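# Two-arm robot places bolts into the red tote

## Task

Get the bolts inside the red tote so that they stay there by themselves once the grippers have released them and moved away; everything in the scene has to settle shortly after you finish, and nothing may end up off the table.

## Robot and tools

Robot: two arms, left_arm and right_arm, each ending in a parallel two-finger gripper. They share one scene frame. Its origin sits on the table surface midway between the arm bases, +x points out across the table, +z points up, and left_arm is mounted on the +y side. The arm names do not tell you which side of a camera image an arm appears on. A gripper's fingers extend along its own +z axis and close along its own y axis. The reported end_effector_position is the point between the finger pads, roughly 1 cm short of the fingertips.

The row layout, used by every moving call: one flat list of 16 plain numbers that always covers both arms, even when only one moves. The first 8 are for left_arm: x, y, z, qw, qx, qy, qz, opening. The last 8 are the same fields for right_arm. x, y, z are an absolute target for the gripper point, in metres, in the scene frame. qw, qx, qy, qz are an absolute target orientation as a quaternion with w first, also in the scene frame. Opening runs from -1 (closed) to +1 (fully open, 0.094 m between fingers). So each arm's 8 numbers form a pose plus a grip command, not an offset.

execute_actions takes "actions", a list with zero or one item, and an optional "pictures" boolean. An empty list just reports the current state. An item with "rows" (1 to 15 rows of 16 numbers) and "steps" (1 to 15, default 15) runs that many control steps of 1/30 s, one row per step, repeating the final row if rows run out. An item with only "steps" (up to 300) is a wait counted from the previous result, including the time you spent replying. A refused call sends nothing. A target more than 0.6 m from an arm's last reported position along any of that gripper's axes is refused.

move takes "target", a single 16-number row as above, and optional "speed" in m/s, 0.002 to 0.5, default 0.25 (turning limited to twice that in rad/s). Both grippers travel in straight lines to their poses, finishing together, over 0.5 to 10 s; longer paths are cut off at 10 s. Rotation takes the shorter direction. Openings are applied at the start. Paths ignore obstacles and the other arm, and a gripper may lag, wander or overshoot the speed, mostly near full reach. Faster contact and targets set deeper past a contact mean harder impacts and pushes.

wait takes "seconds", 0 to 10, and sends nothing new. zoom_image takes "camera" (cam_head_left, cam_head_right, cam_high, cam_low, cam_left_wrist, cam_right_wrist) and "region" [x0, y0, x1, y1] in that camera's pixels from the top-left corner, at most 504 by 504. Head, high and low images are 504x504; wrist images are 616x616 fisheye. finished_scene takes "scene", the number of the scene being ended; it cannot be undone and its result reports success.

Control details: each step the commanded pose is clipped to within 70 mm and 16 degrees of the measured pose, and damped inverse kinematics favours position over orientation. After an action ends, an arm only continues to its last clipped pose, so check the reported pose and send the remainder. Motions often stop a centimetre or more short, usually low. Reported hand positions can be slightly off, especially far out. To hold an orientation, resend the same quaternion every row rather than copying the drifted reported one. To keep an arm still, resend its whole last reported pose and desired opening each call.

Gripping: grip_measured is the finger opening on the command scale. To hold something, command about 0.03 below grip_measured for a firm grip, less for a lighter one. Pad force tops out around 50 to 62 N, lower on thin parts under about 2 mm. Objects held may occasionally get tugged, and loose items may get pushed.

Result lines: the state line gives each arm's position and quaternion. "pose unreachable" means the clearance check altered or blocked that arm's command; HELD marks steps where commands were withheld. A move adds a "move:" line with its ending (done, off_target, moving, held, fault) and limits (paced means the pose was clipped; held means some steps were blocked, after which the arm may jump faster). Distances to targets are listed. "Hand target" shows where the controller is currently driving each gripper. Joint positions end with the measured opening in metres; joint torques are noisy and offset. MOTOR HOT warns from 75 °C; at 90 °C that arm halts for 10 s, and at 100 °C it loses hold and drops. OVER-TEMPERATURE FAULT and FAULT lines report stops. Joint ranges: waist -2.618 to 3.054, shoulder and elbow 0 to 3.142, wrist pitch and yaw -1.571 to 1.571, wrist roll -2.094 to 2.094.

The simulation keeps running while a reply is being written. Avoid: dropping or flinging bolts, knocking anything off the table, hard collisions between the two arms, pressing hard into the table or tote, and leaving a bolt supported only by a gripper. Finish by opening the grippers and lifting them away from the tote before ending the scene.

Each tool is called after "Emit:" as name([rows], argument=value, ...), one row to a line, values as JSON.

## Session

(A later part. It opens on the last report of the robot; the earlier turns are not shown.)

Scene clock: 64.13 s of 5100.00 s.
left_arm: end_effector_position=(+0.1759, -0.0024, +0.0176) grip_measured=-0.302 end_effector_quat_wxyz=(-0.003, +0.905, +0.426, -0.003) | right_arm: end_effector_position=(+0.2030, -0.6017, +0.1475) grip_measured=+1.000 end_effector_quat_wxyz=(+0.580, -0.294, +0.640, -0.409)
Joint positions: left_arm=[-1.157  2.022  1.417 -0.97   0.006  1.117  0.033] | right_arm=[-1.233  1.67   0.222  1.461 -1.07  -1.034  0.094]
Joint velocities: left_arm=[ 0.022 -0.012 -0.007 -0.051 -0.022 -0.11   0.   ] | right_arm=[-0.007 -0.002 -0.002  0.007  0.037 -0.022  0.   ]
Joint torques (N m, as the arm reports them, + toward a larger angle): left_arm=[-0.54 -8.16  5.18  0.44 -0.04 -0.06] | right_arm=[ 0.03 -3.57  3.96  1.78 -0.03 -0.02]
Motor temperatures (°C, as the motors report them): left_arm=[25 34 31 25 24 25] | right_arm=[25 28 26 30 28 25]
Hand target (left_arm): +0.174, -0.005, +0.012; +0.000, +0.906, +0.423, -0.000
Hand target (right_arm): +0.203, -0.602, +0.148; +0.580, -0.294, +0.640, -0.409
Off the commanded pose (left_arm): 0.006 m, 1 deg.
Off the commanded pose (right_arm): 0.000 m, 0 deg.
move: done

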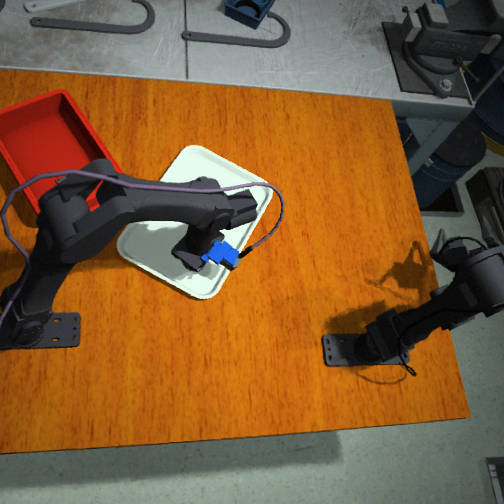

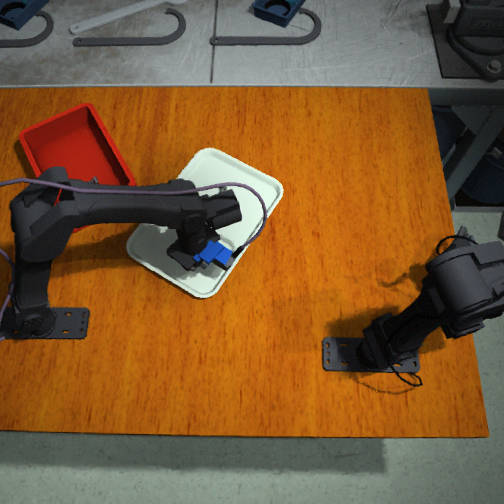

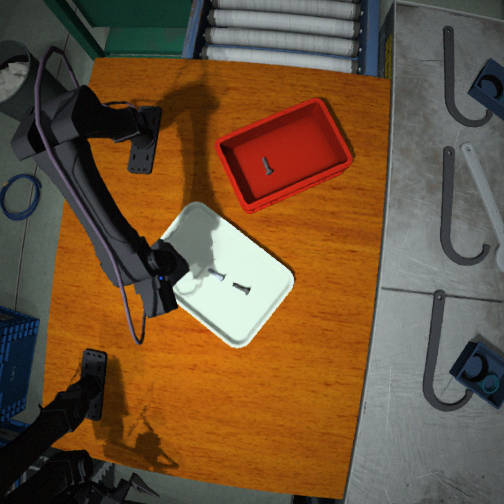

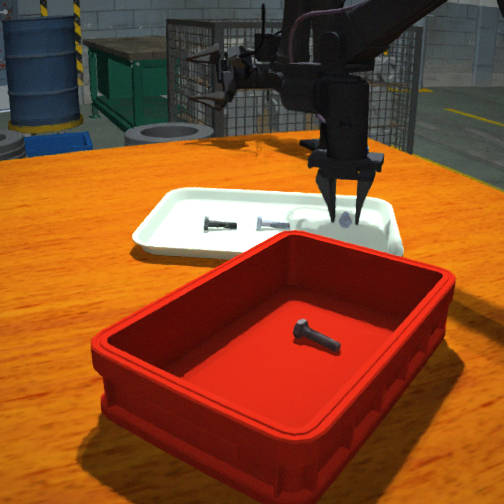

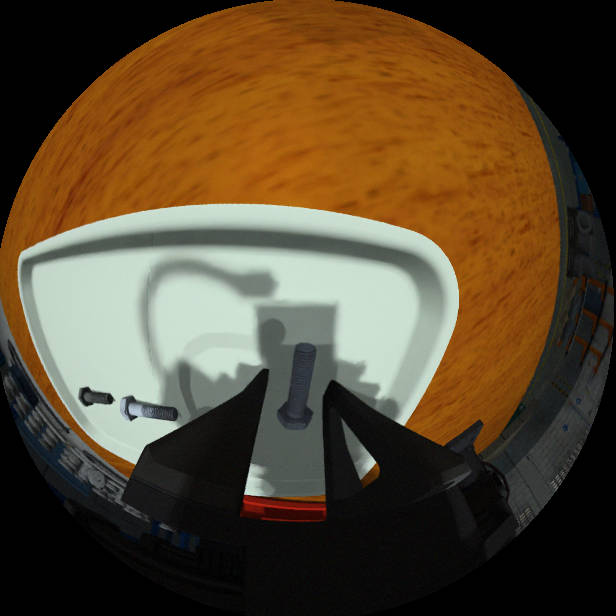

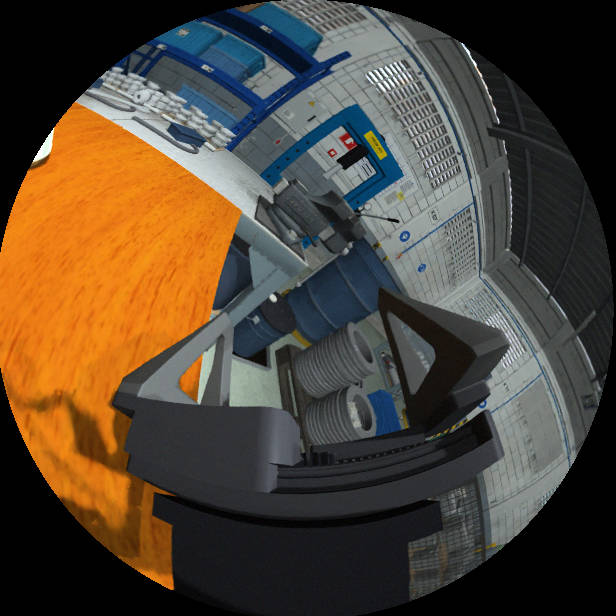

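Emit:
move(target=[0.174,-0.005,0.012,0,0.906,0.423,0,-0.9,0.203,-0.6017,0.1475,0.58,-0.294,0.64,-0.409,1])

Emit:
move(target=[0.21,0.05,0.145,0,0.8,0.6,0,-0.9,0.203,-0.6017,0.1475,0.58,-0.294,0.64,-0.409,1], speed=0.2)

Emit:
move(target=[0.42,0.30,0.14,0,0.5,0.866,0,-0.9,0.203,-0.6017,0.1475,0.58,-0.294,0.64,-0.409,1])

Emit:
move(target=[0.425,0.305,0.028,0,0.5,0.866,0,-0.9,0.203,-0.6017,0.1475,0.58,-0.294,0.64,-0.409,1], speed=0.12)

Emit:
move(target=[0.425,0.305,0.028,0,0.5,0.866,0,-0.3,0.203,-0.6017,0.1475,0.58,-0.294,0.64,-0.409,1])

Emit:
move(target=[0.41,0.28,0.145,0,0.45,0.893,0,-0.3,0.203,-0.6017,0.1475,0.58,-0.294,0.64,-0.409,1])

Emit:
move(target=[0.31,0.08,0.135,0,0.259,0.966,0,-0.3,0.203,-0.6017,0.1475,0.58,-0.294,0.64,-0.409,1])

Emit:
move(target=[0.287,-0.019,0.042,0,0.259,0.966,0,-0.3,0.203,-0.6017,0.1475,0.58,-0.294,0.64,-0.409,1], speed=0.15)

Scene clock: 76.17 s of 5100.00 s.
left_arm: end_effector_position=(+0.1765, -0.0039, +0.0176) grip_measured=-0.865 end_effector_quat_wxyz=(+0.001, +0.905, +0.426, -0.003) | right_arm: end_effector_position=(+0.2030, -0.6017, +0.1475) grip_measured=+1.000 end_effector_quat_wxyz=(+0.580, -0.294, +0.640, -0.409)
Joint positions: left_arm=[-1.157  2.022  1.417 -0.964  0.005  1.117  0.006] | right_arm=[-1.233  1.67   0.222  1.461 -1.07  -1.034  0.094]
Joint velocities: left_arm=[ 0.002 -0.012  0.007 -0.007 -0.037  0.11   0.   ] | right_arm=[ 0.017  0.007  0.002 -0.037  0.007  0.022  0.   ]
Joint torques (N m, as the arm reports them, + toward a larger angle): left_arm=[-0.55 -7.94  5.24  0.45 -0.03 -0.02] | right_arm=[-0.01 -3.64  4.05  1.79 -0.01  0.01]
Motor temperatures (°C, as the motors report them): left_arm=[25 34 30 25 24 25] | right_arm=[25 28 26 30 28 25]
Hand target (left_arm): +0.174, -0.005, +0.012; -0.000, +0.906, +0.423, -0.000
Hand target (right_arm): +0.203, -0.602, +0.148; +0.580, -0.294, +0.640, -0.409
Off the commanded pose (left_arm): 0.006 m, 1 deg.
Off the commanded pose (right_arm): 0.000 m, 0 deg.
After step 90, 8.33 s passed at rest.
move: done

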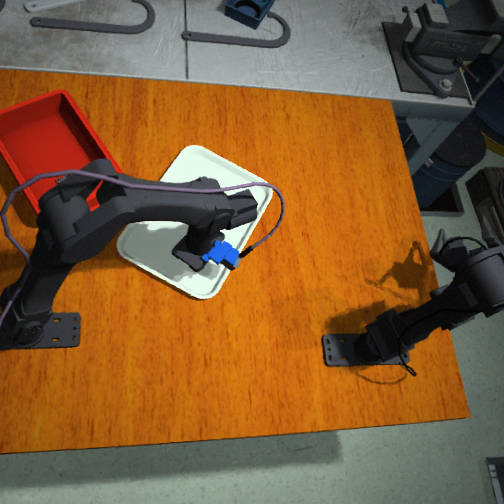

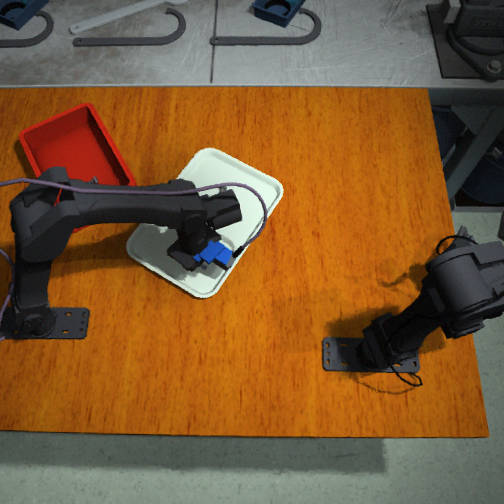

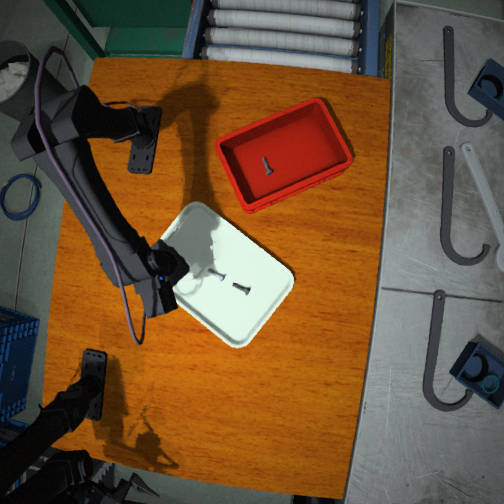

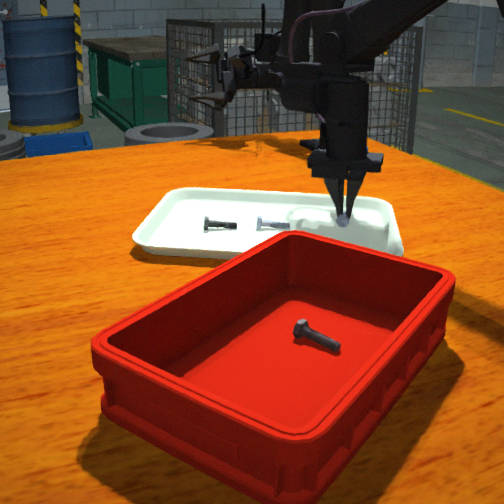

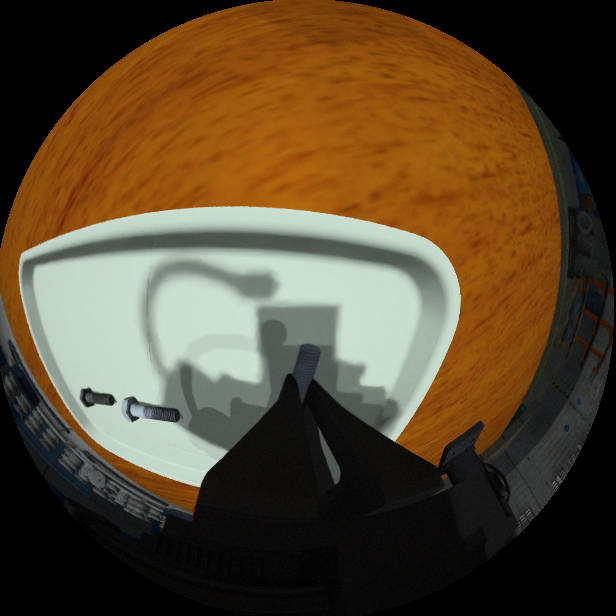

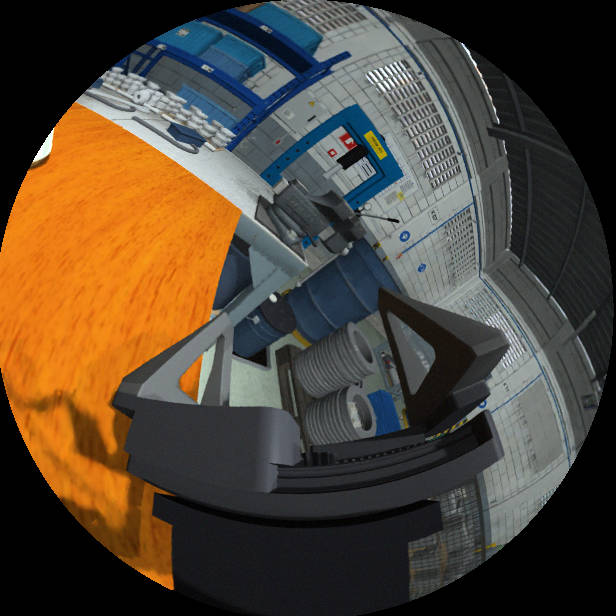

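Scene clock: 77.80 s of 5100.00 s.
left_arm: end_effector_position=(+0.2066, +0.0504, +0.1294) grip_measured=-0.865 end_effector_quat_wxyz=(-0.016, +0.803, +0.595, -0.000) | right_arm: end_effector_position=(+0.2030, -0.6017, +0.1475) grip_measured=+1.000 end_effector_quat_wxyz=(+0.580, -0.294, +0.640, -0.409)
Joint positions: left_arm=[-1.01   1.853  1.635 -1.385  0.003  0.869  0.006] | right_arm=[-1.233  1.67   0.222  1.461 -1.07  -1.034  0.094]
Joint velocities: left_arm=[ 0.007 -0.007  0.022 -0.051 -0.007  0.051 -0.   ] | right_arm=[-0.002  0.007 -0.007 -0.007 -0.051  0.125  0.   ]
Joint torques (N m, as the arm reports them, + toward a larger angle): left_arm=[ 0.47 -9.66  8.89 -0.04 -0.09 -0.03] | right_arm=[ 0.   -3.61  3.87  1.79 -0.01 -0.01]
Motor temperatures (°C, as the motors report them): left_arm=[25 34 31 25 24 25] | right_arm=[25 28 26 30 28 25]
Hand target (left_arm): +0.209, +0.052, +0.144; -0.000, +0.800, +0.600, +0.002
Hand target (right_arm): +0.203, -0.602, +0.148; +0.580, -0.294, +0.640, -0.409
Off the commanded pose (left_arm): 0.016 m, 2 deg.
Off the commanded pose (right_arm): 0.000 m, 0 deg.
move: off_target (left_arm)

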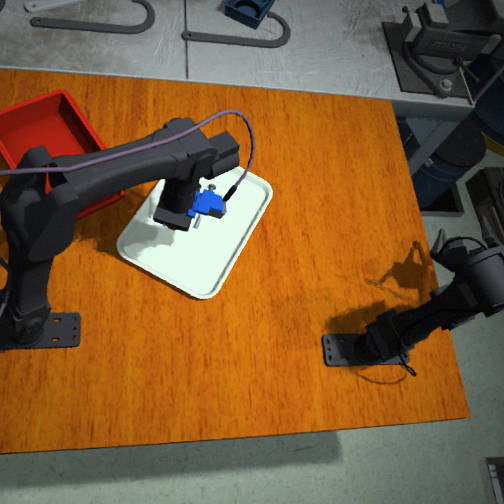

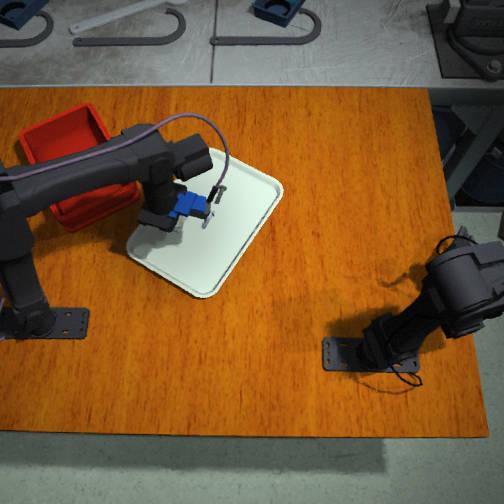

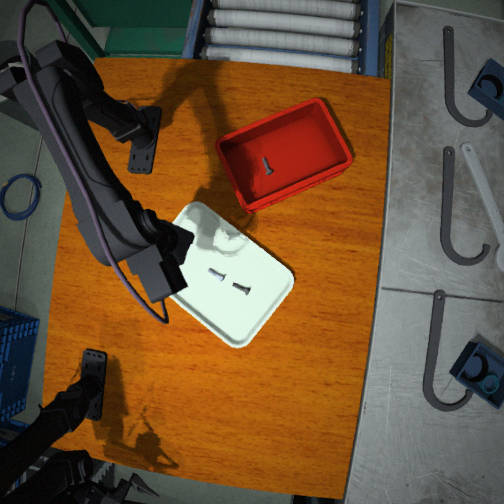

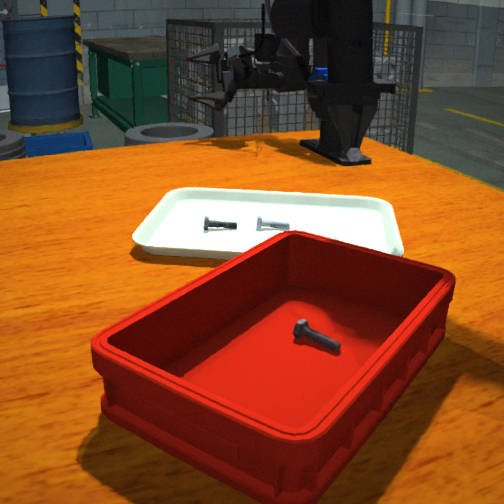

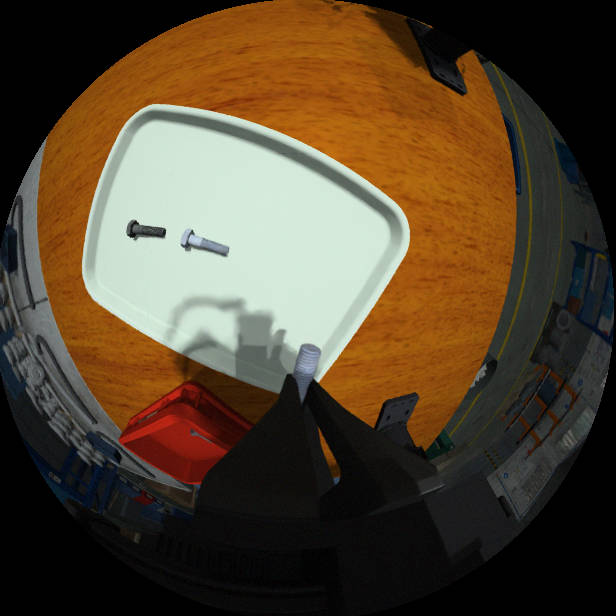

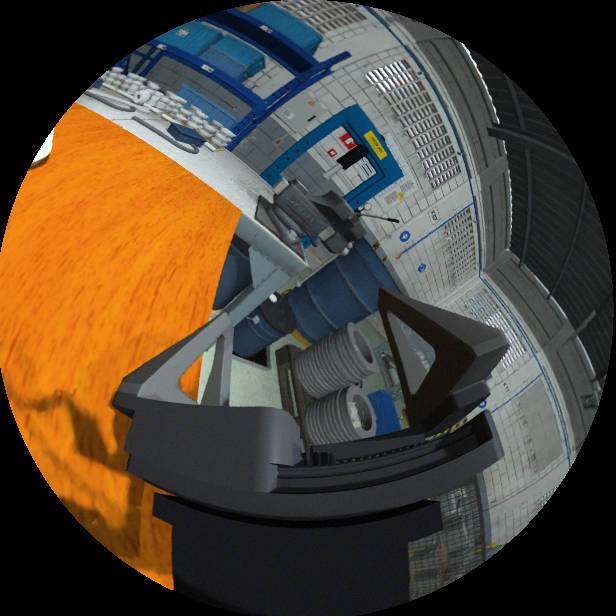

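Scene clock: 80.03 s of 5100.00 s.
left_arm: end_effector_position=(+0.4186, +0.3062, +0.1351) grip_measured=-0.865 end_effector_quat_wxyz=(-0.001, +0.500, +0.866, +0.009) | right_arm: end_effector_position=(+0.2030, -0.6017, +0.1475) grip_measured=+1.000 end_effector_quat_wxyz=(+0.580, -0.294, +0.640, -0.409)
Joint positions: left_arm=[-0.093  2.066  1.955 -1.455 -0.017  0.968  0.006] | right_arm=[-1.233  1.67   0.222  1.461 -1.07  -1.034  0.094]
Joint velocities: left_arm=[-0.022 -0.002 -0.017 -0.022 -0.007  0.022 -0.   ] | right_arm=[-0.012 -0.007  0.007 -0.007  0.007  0.007  0.   ]
Joint torques (N m, as the arm reports them, + toward a larger angle): left_arm=[-0.18 -9.11  9.13  0.05 -0.03 -0.04] | right_arm=[-0.01 -3.55  3.98  1.78  0.   -0.02]
Motor temperatures (°C, as the motors report them): left_arm=[25 34 31 25 24 25] | right_arm=[25 28 26 30 28 25]
Hand target (left_arm): +0.419, +0.305, +0.140; -0.001, +0.500, +0.866, +0.010
Hand target (right_arm): +0.203, -0.602, +0.148; +0.580, -0.294, +0.640, -0.409
Off the commanded pose (left_arm): 0.008 m, 1 deg.
Off the commanded pose (right_arm): 0.000 m, 0 deg.
move: done

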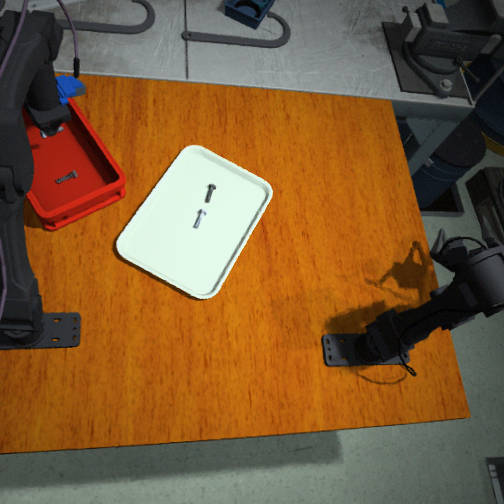

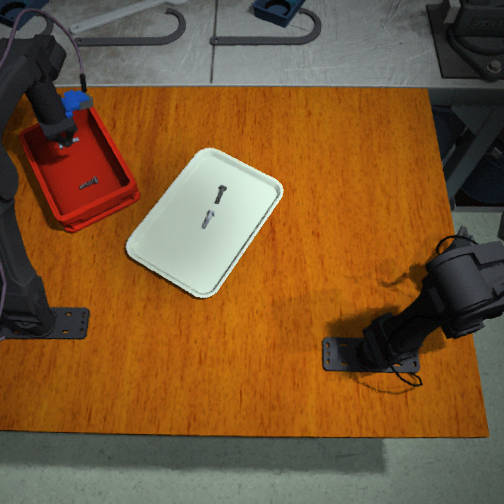

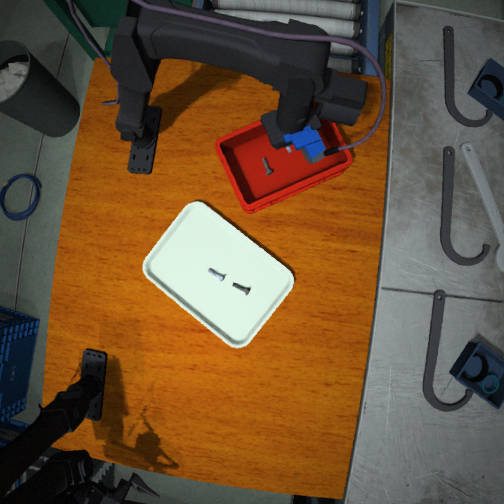

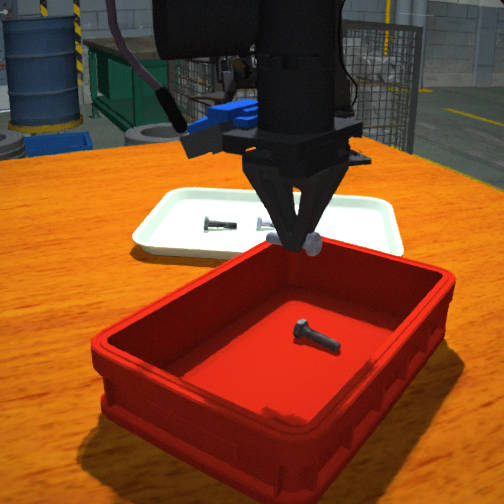

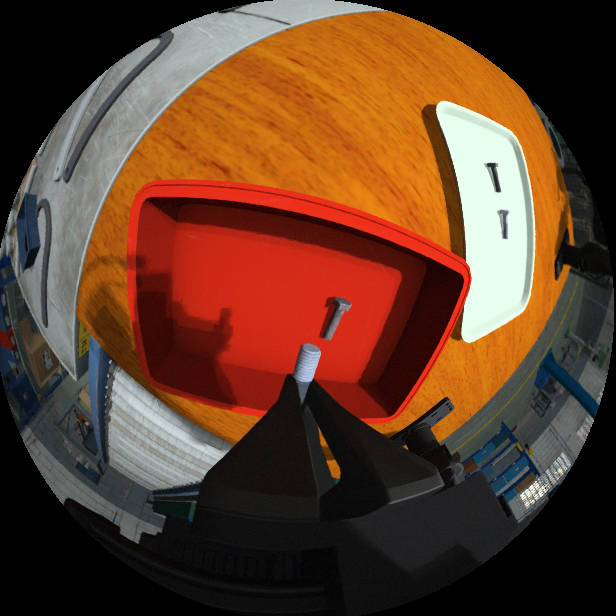

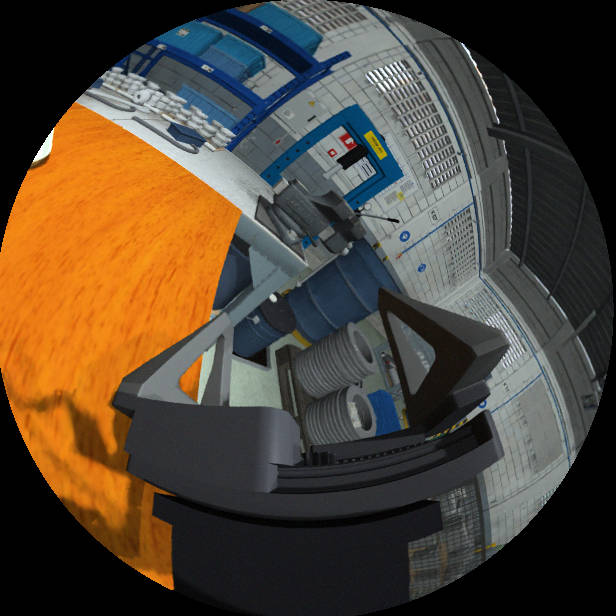

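Scene clock: 81.50 s of 5100.00 s.
left_arm: end_effector_position=(+0.4226, +0.3051, +0.0285) grip_measured=-0.865 end_effector_quat_wxyz=(-0.010, +0.500, +0.866, +0.003) | right_arm: end_effector_position=(+0.2030, -0.6017, +0.1475) grip_measured=+1.000 end_effector_quat_wxyz=(+0.580, -0.294, +0.640, -0.409)
Joint positions: left_arm=[-0.093  2.134  1.634 -1.086 -0.013  0.968  0.006] | right_arm=[-1.233  1.67   0.222  1.461 -1.07  -1.034  0.094]
Joint velocities: left_arm=[-0.012 -0.012 -0.022 -0.051  0.051 -0.007  0.001] | right_arm=[ 0.007 -0.002 -0.012 -0.051  0.095  0.007  0.   ]
Joint torques (N m, as the arm reports them, + toward a larger angle): left_arm=[ 0.49 -9.87  5.95  0.34  0.05  0.06] | right_arm=[ 0.03 -3.66  3.92  1.78 -0.01 -0.01]
Motor temperatures (°C, as the motors report them): left_arm=[25 34 31 25 24 25] | right_arm=[25 28 26 30 28 25]
Hand target (left_arm): +0.426, +0.305, +0.028; -0.000, +0.500, +0.866, +0.000
Hand target (right_arm): +0.203, -0.602, +0.148; +0.580, -0.294, +0.640, -0.409
Off the commanded pose (left_arm): 0.002 m, 1 deg.
Off the commanded pose (right_arm): 0.000 m, 0 deg.
move: done

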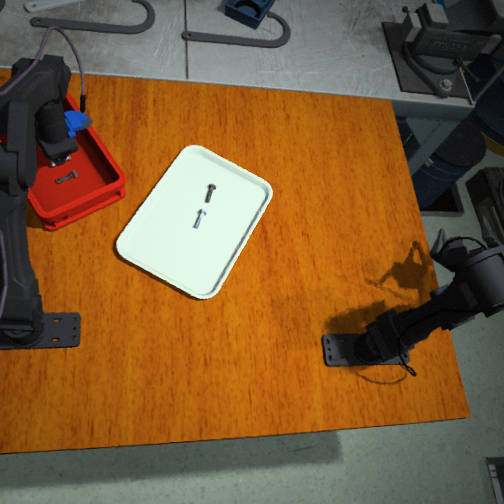

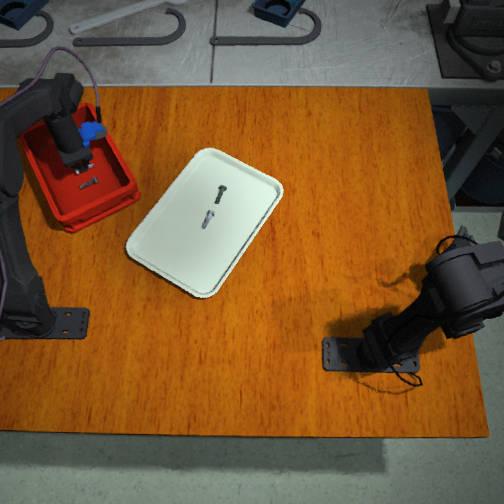

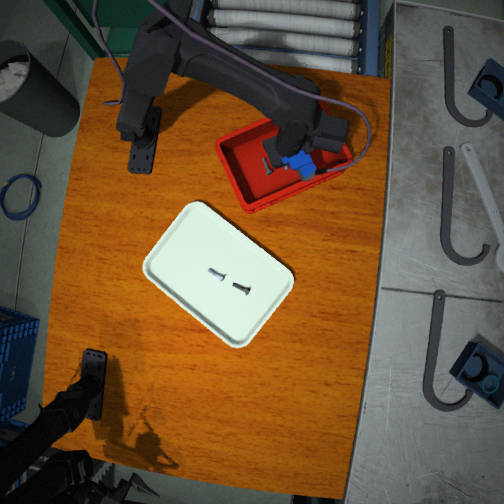

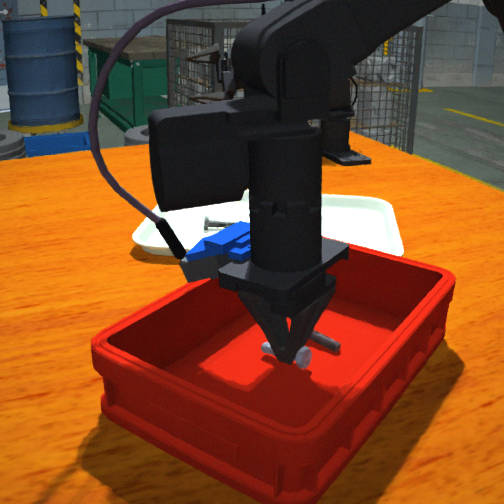

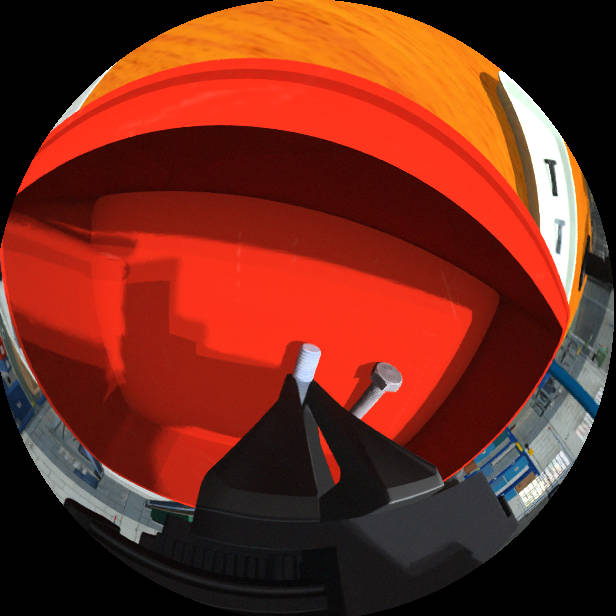

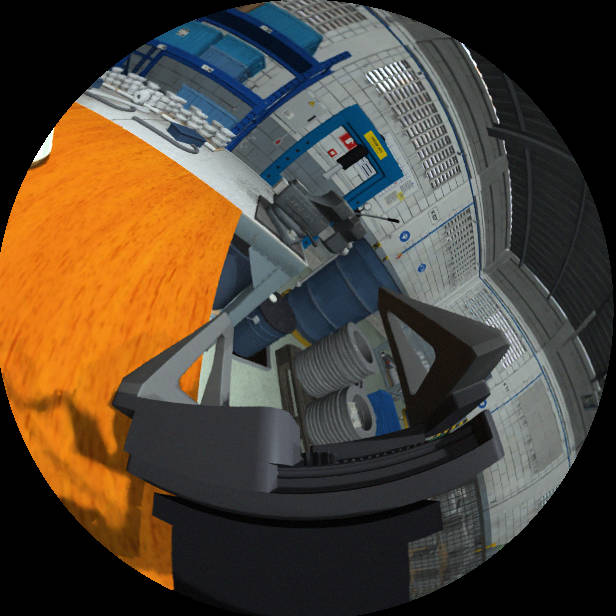

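Scene clock: 82.20 s of 5100.00 s.
left_arm: end_effector_position=(+0.4233, +0.3051, +0.0285) grip_measured=-0.303 end_effector_quat_wxyz=(-0.009, +0.500, +0.866, +0.003) | right_arm: end_effector_position=(+0.2030, -0.6017, +0.1475) grip_measured=+1.000 end_effector_quat_wxyz=(+0.580, -0.294, +0.640, -0.409)
Joint positions: left_arm=[-0.093  2.134  1.634 -1.083 -0.013  0.968  0.033] | right_arm=[-1.233  1.67   0.222  1.461 -1.07  -1.034  0.094]
Joint velocities: left_arm=[-0.012  0.002 -0.002  0.022 -0.051 -0.022 -0.   ] | right_arm=[ 0.002  0.007  0.002 -0.022 -0.022  0.022  0.   ]
Joint torques (N m, as the arm reports them, + toward a larger angle): left_arm=[  0.44 -10.09   5.33   0.37   0.12   0.06] | right_arm=[ 0.   -3.69  3.9   1.79 -0.02  0.  ]
Motor temperatures (°C, as the motors report them): left_arm=[25 34 31 25 24 25] | right_arm=[25 28 26 31 28 25]
Hand target (left_arm): +0.425, +0.305, +0.028; -0.000, +0.500, +0.866, +0.000
Hand target (right_arm): +0.203, -0.602, +0.148; +0.580, -0.294, +0.640, -0.409
Off the commanded pose (left_arm): 0.002 m, 1 deg.
Off the commanded pose (right_arm): 0.000 m, 0 deg.
move: done

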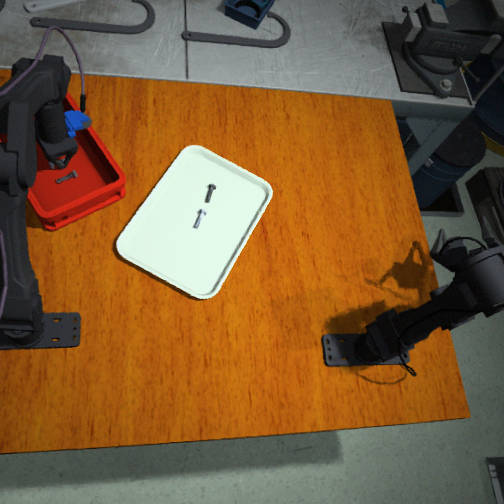

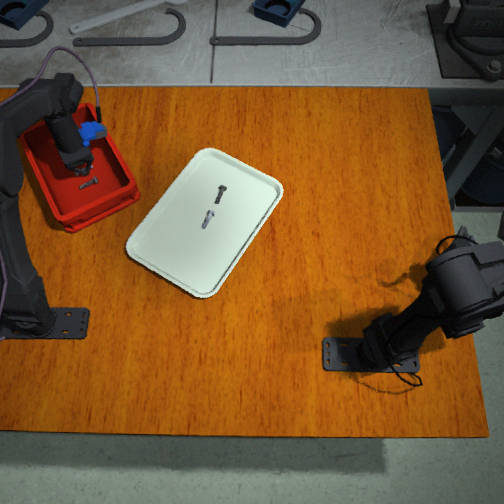

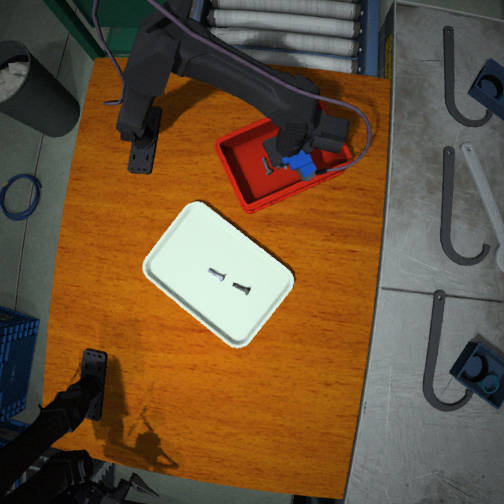

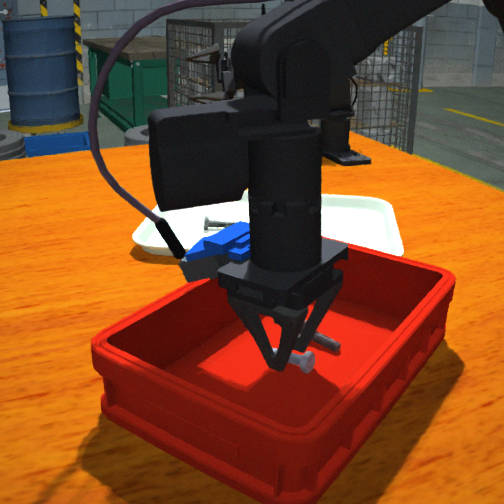

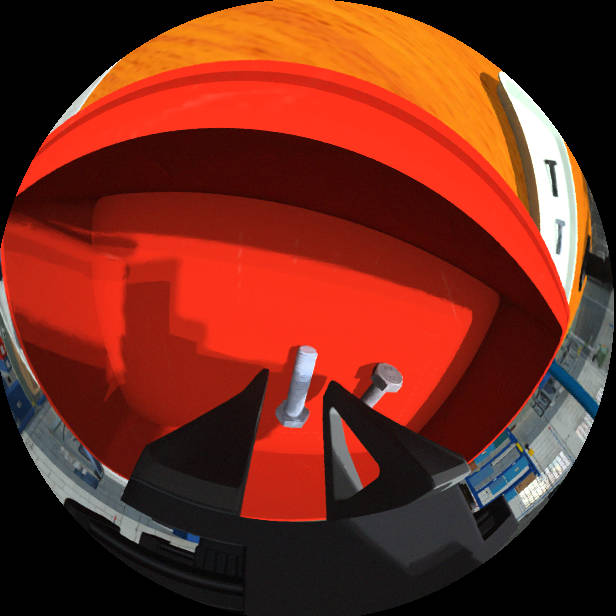

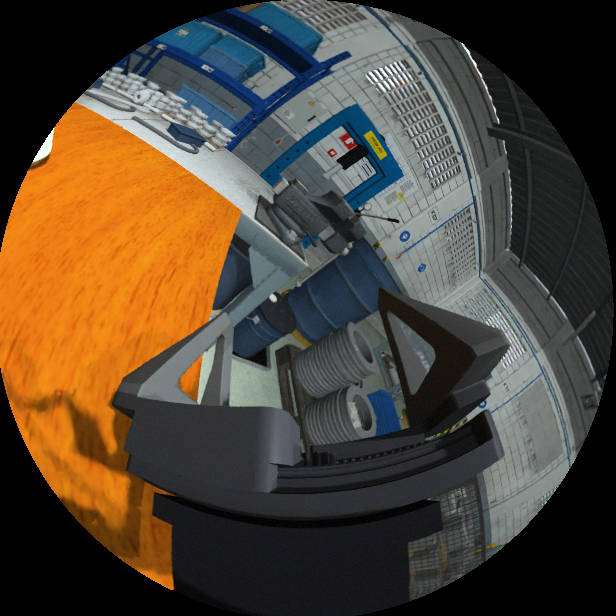

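Scene clock: 83.43 s of 5100.00 s.
left_arm: end_effector_position=(+0.4096, +0.2838, +0.1361) grip_measured=-0.303 end_effector_quat_wxyz=(-0.007, +0.450, +0.893, +0.003) | right_arm: end_effector_position=(+0.2030, -0.6017, +0.1475) grip_measured=+1.000 end_effector_quat_wxyz=(+0.580, -0.294, +0.640, -0.409)
Joint positions: left_arm=[-0.149  2.053  1.94  -1.469 -0.01   0.799  0.033] | right_arm=[-1.233  1.67   0.222  1.461 -1.07  -1.034  0.094]
Joint velocities: left_arm=[ 0.007 -0.012 -0.007  0.007 -0.022  0.081 -0.   ] | right_arm=[ 0.012  0.007  0.007  0.007 -0.022 -0.037  0.   ]
Joint torques (N m, as the arm reports them, + toward a larger angle): left_arm=[-0.11 -9.72  8.77 -0.03  0.07 -0.04] | right_arm=[-0.07 -3.57  3.99  1.79 -0.01  0.  ]
Motor temperatures (°C, as the motors report them): left_arm=[25 35 31 25 24 25] | right_arm=[25 28 26 31 28 25]
Hand target (left_arm): +0.409, +0.280, +0.145; +0.001, +0.450, +0.893, -0.000
Hand target (right_arm): +0.203, -0.602, +0.148; +0.580, -0.294, +0.640, -0.409
Off the commanded pose (left_arm): 0.010 m, 1 deg.
Off the commanded pose (right_arm): 0.000 m, 0 deg.
move: done

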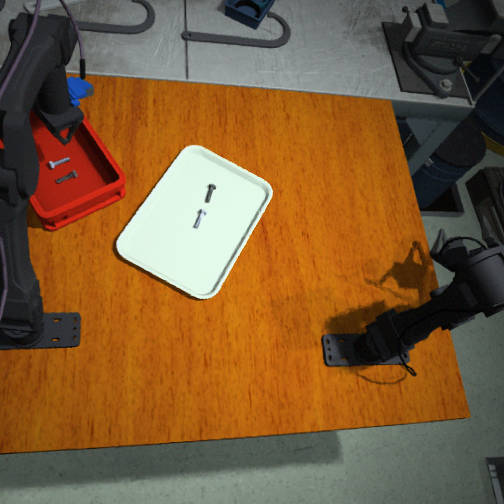

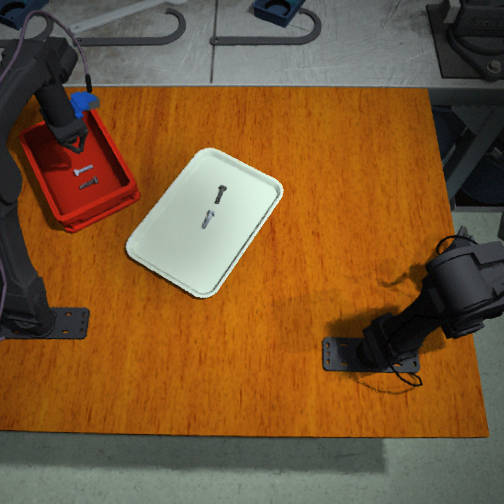

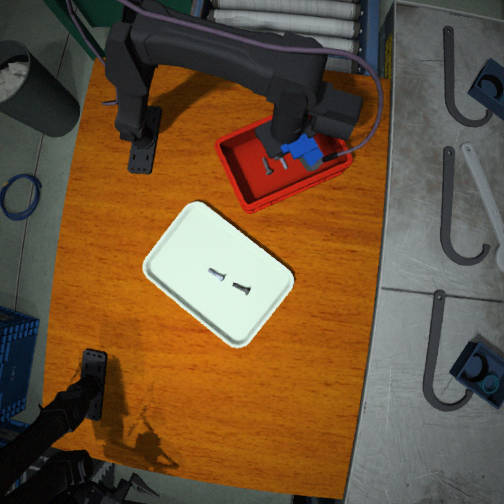

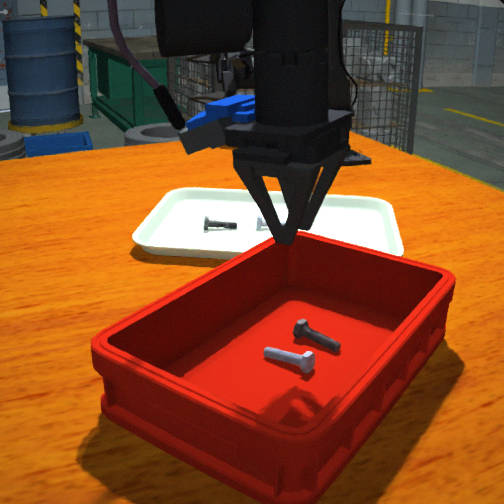

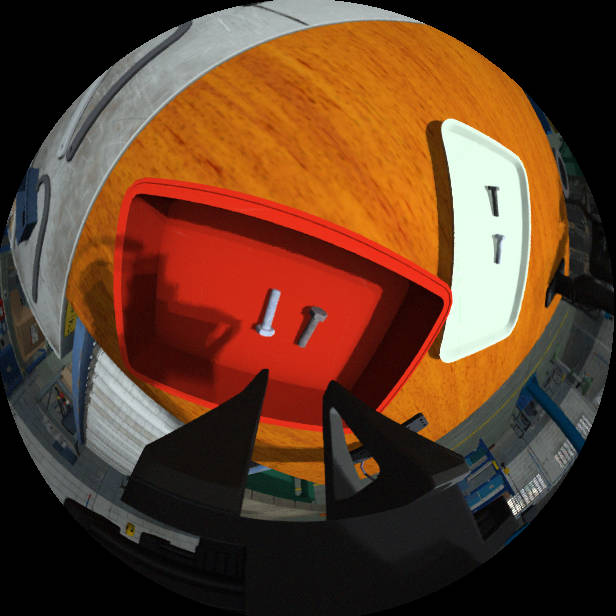

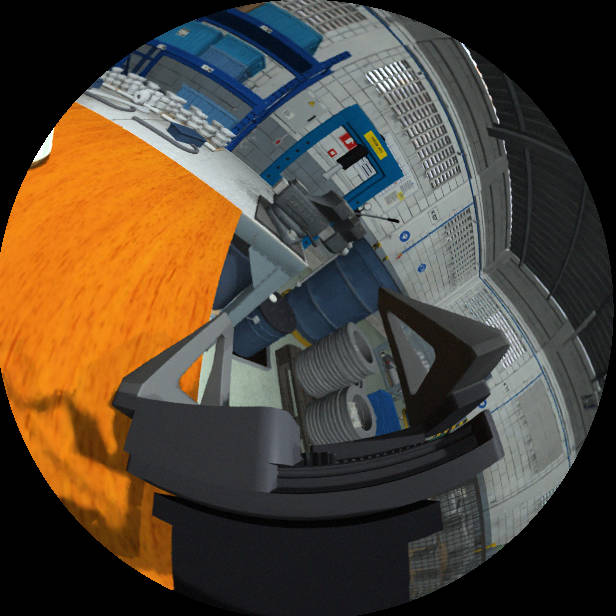

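Scene clock: 85.07 s of 5100.00 s.
left_arm: end_effector_position=(+0.3024, +0.0804, +0.1343) grip_measured=-0.303 end_effector_quat_wxyz=(-0.010, +0.265, +0.964, -0.005) | right_arm: end_effector_position=(+0.2030, -0.6017, +0.1475) grip_measured=+1.000 end_effector_quat_wxyz=(+0.580, -0.294, +0.640, -0.409)
Joint positions: left_arm=[-0.744  1.998  1.852 -1.438  0.018 -0.194  0.033] | right_arm=[-1.233  1.67   0.222  1.461 -1.07  -1.034  0.094]
Joint velocities: left_arm=[ 0.002  0.012  0.002  0.022  0.007 -0.007  0.   ] | right_arm=[ 0.002 -0.007 -0.002  0.051  0.037  0.022  0.   ]
Joint torques (N m, as the arm reports them, + toward a larger angle): left_arm=[ 0.51 -7.6   8.94  0.31 -0.04 -0.04] | right_arm=[ 0.04 -3.63  3.91  1.79  0.    0.  ]
Motor temperatures (°C, as the motors report them): left_arm=[25 35 31 25 24 25] | right_arm=[25 28 26 31 28 25]
Hand target (left_arm): +0.311, +0.077, +0.135; -0.000, +0.259, +0.966, -0.007
Hand target (right_arm): +0.203, -0.602, +0.148; +0.580, -0.294, +0.640, -0.409
Off the commanded pose (left_arm): 0.008 m, 1 deg.
Off the commanded pose (right_arm): 0.000 m, 0 deg.
move: done

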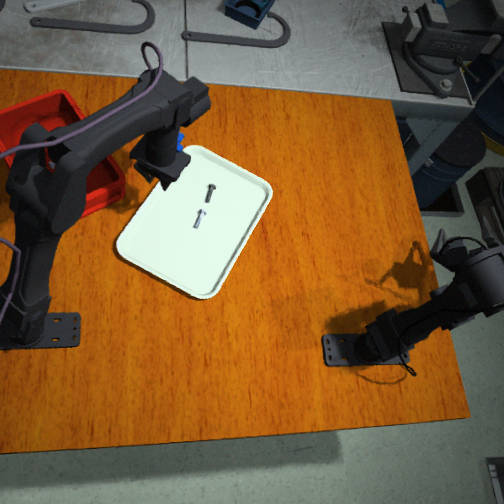

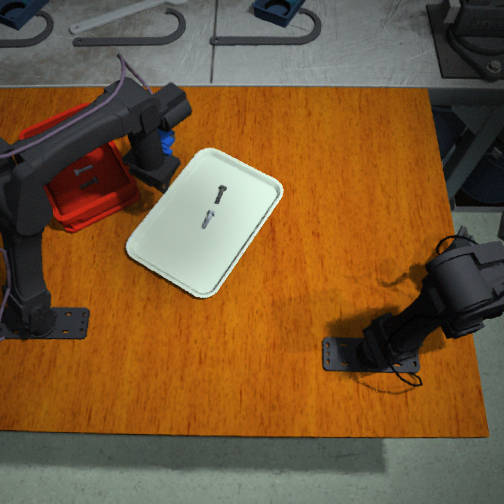

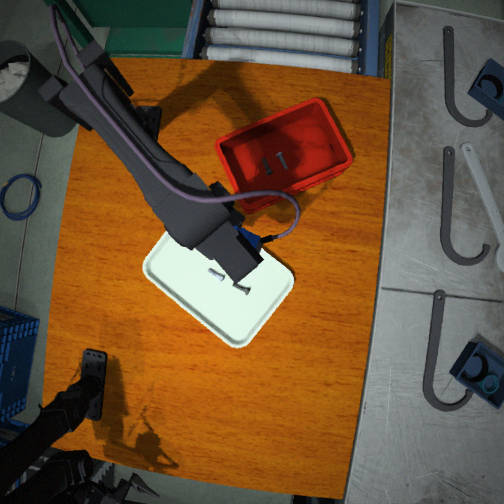

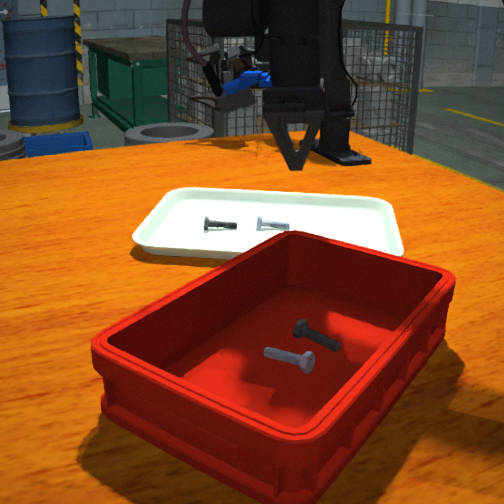

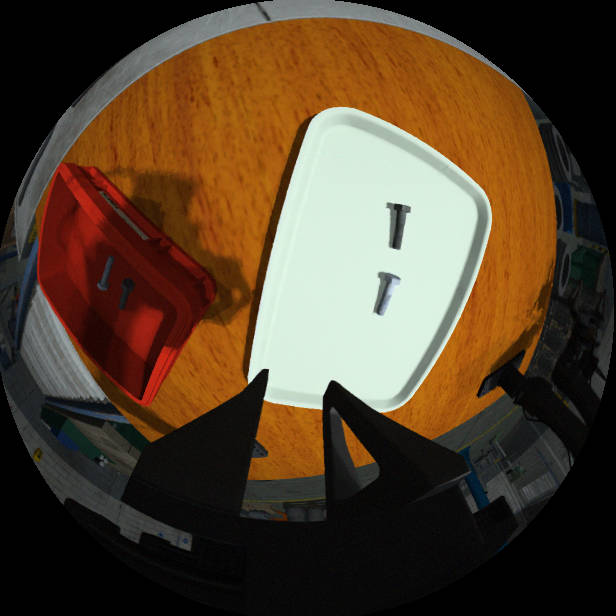

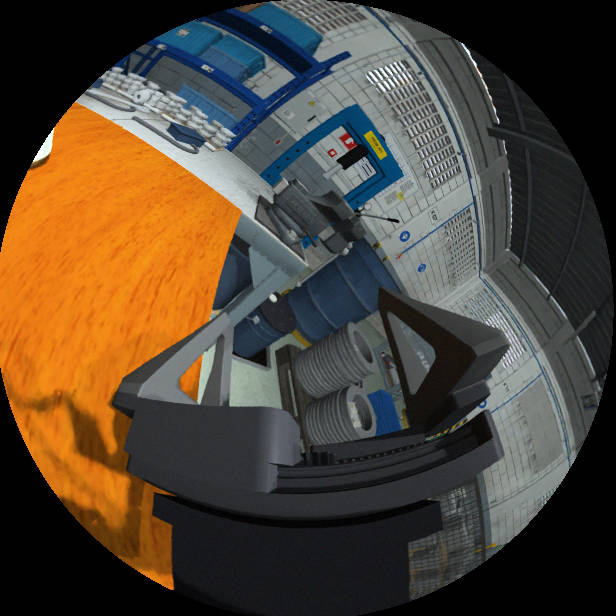

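Scene clock: 86.53 s of 5100.00 s.
left_arm: end_effector_position=(+0.2795, -0.0114, +0.0361) grip_measured=-0.303 end_effector_quat_wxyz=(-0.022, +0.261, +0.965, +0.007) | right_arm: end_effector_position=(+0.2030, -0.6017, +0.1475) grip_measured=+1.000 end_effector_quat_wxyz=(+0.580, -0.294, +0.640, -0.409)
Joint positions: left_arm=[-0.94   2.276  1.896 -1.233  0.016 -0.399  0.033] | right_arm=[-1.233  1.67   0.222  1.461 -1.07  -1.034  0.094]
Joint velocities: left_arm=[-0.017  0.007  0.007 -0.037 -0.007  0.037 -0.001] | right_arm=[-0.012 -0.007  0.007 -0.095 -0.066 -0.081  0.   ]
Joint torques (N m, as the arm reports them, + toward a larger angle): left_arm=[ -0.36 -10.86   8.92   0.34  -0.08  -0.04] | right_arm=[-0.01 -3.62  3.94  1.78  0.    0.01]
Motor temperatures (°C, as the motors report them): left_arm=[25 35 31 25 24 25] | right_arm=[25 28 26 31 28 25]
Hand target (left_arm): +0.287, -0.020, +0.043; -0.001, +0.259, +0.966, -0.002
Hand target (right_arm): +0.203, -0.602, +0.148; +0.580, -0.294, +0.640, -0.409
Off the commanded pose (left_arm): 0.012 m, 3 deg.
Off the commanded pose (right_arm): 0.000 m, 0 deg.
move: off_target (left_arm)

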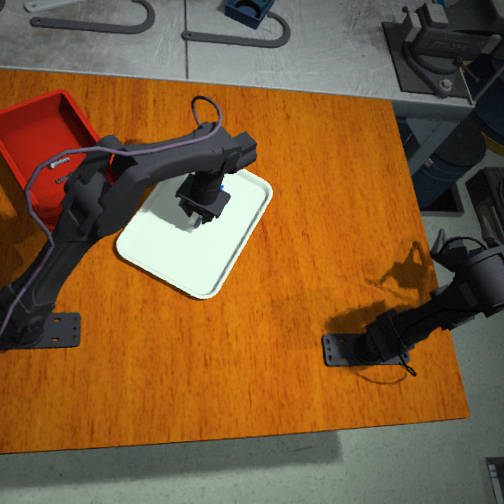

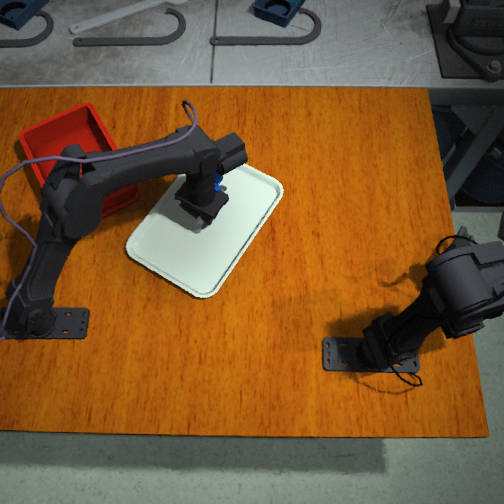

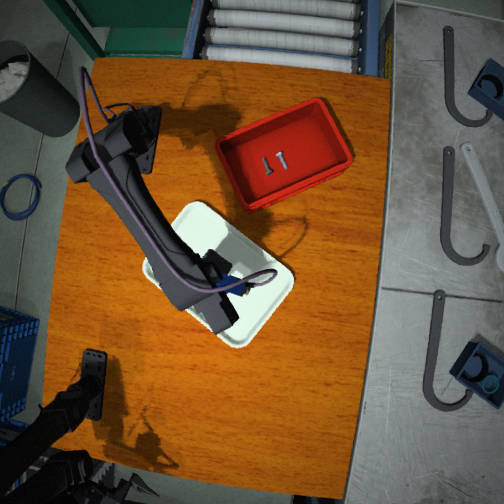

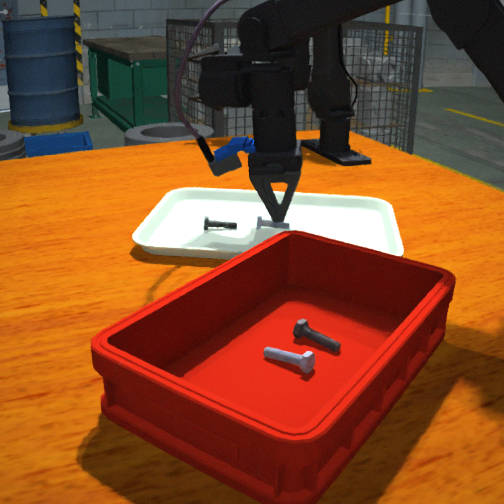

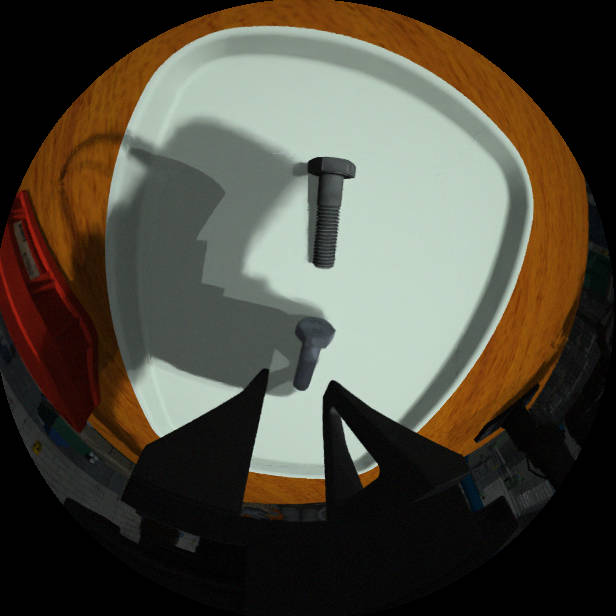

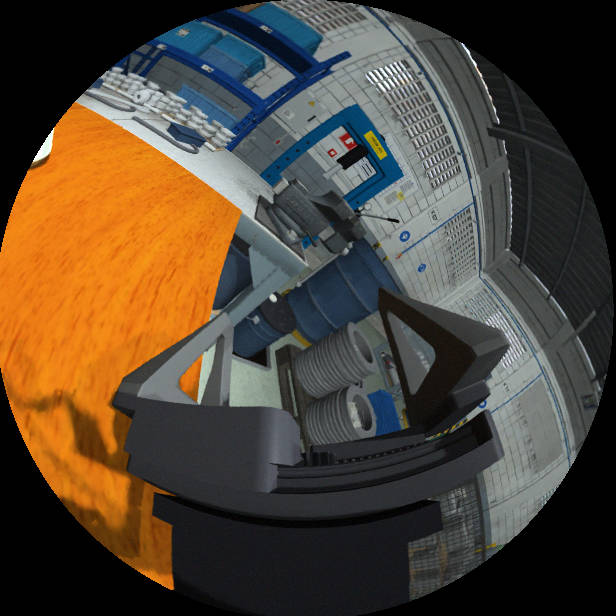

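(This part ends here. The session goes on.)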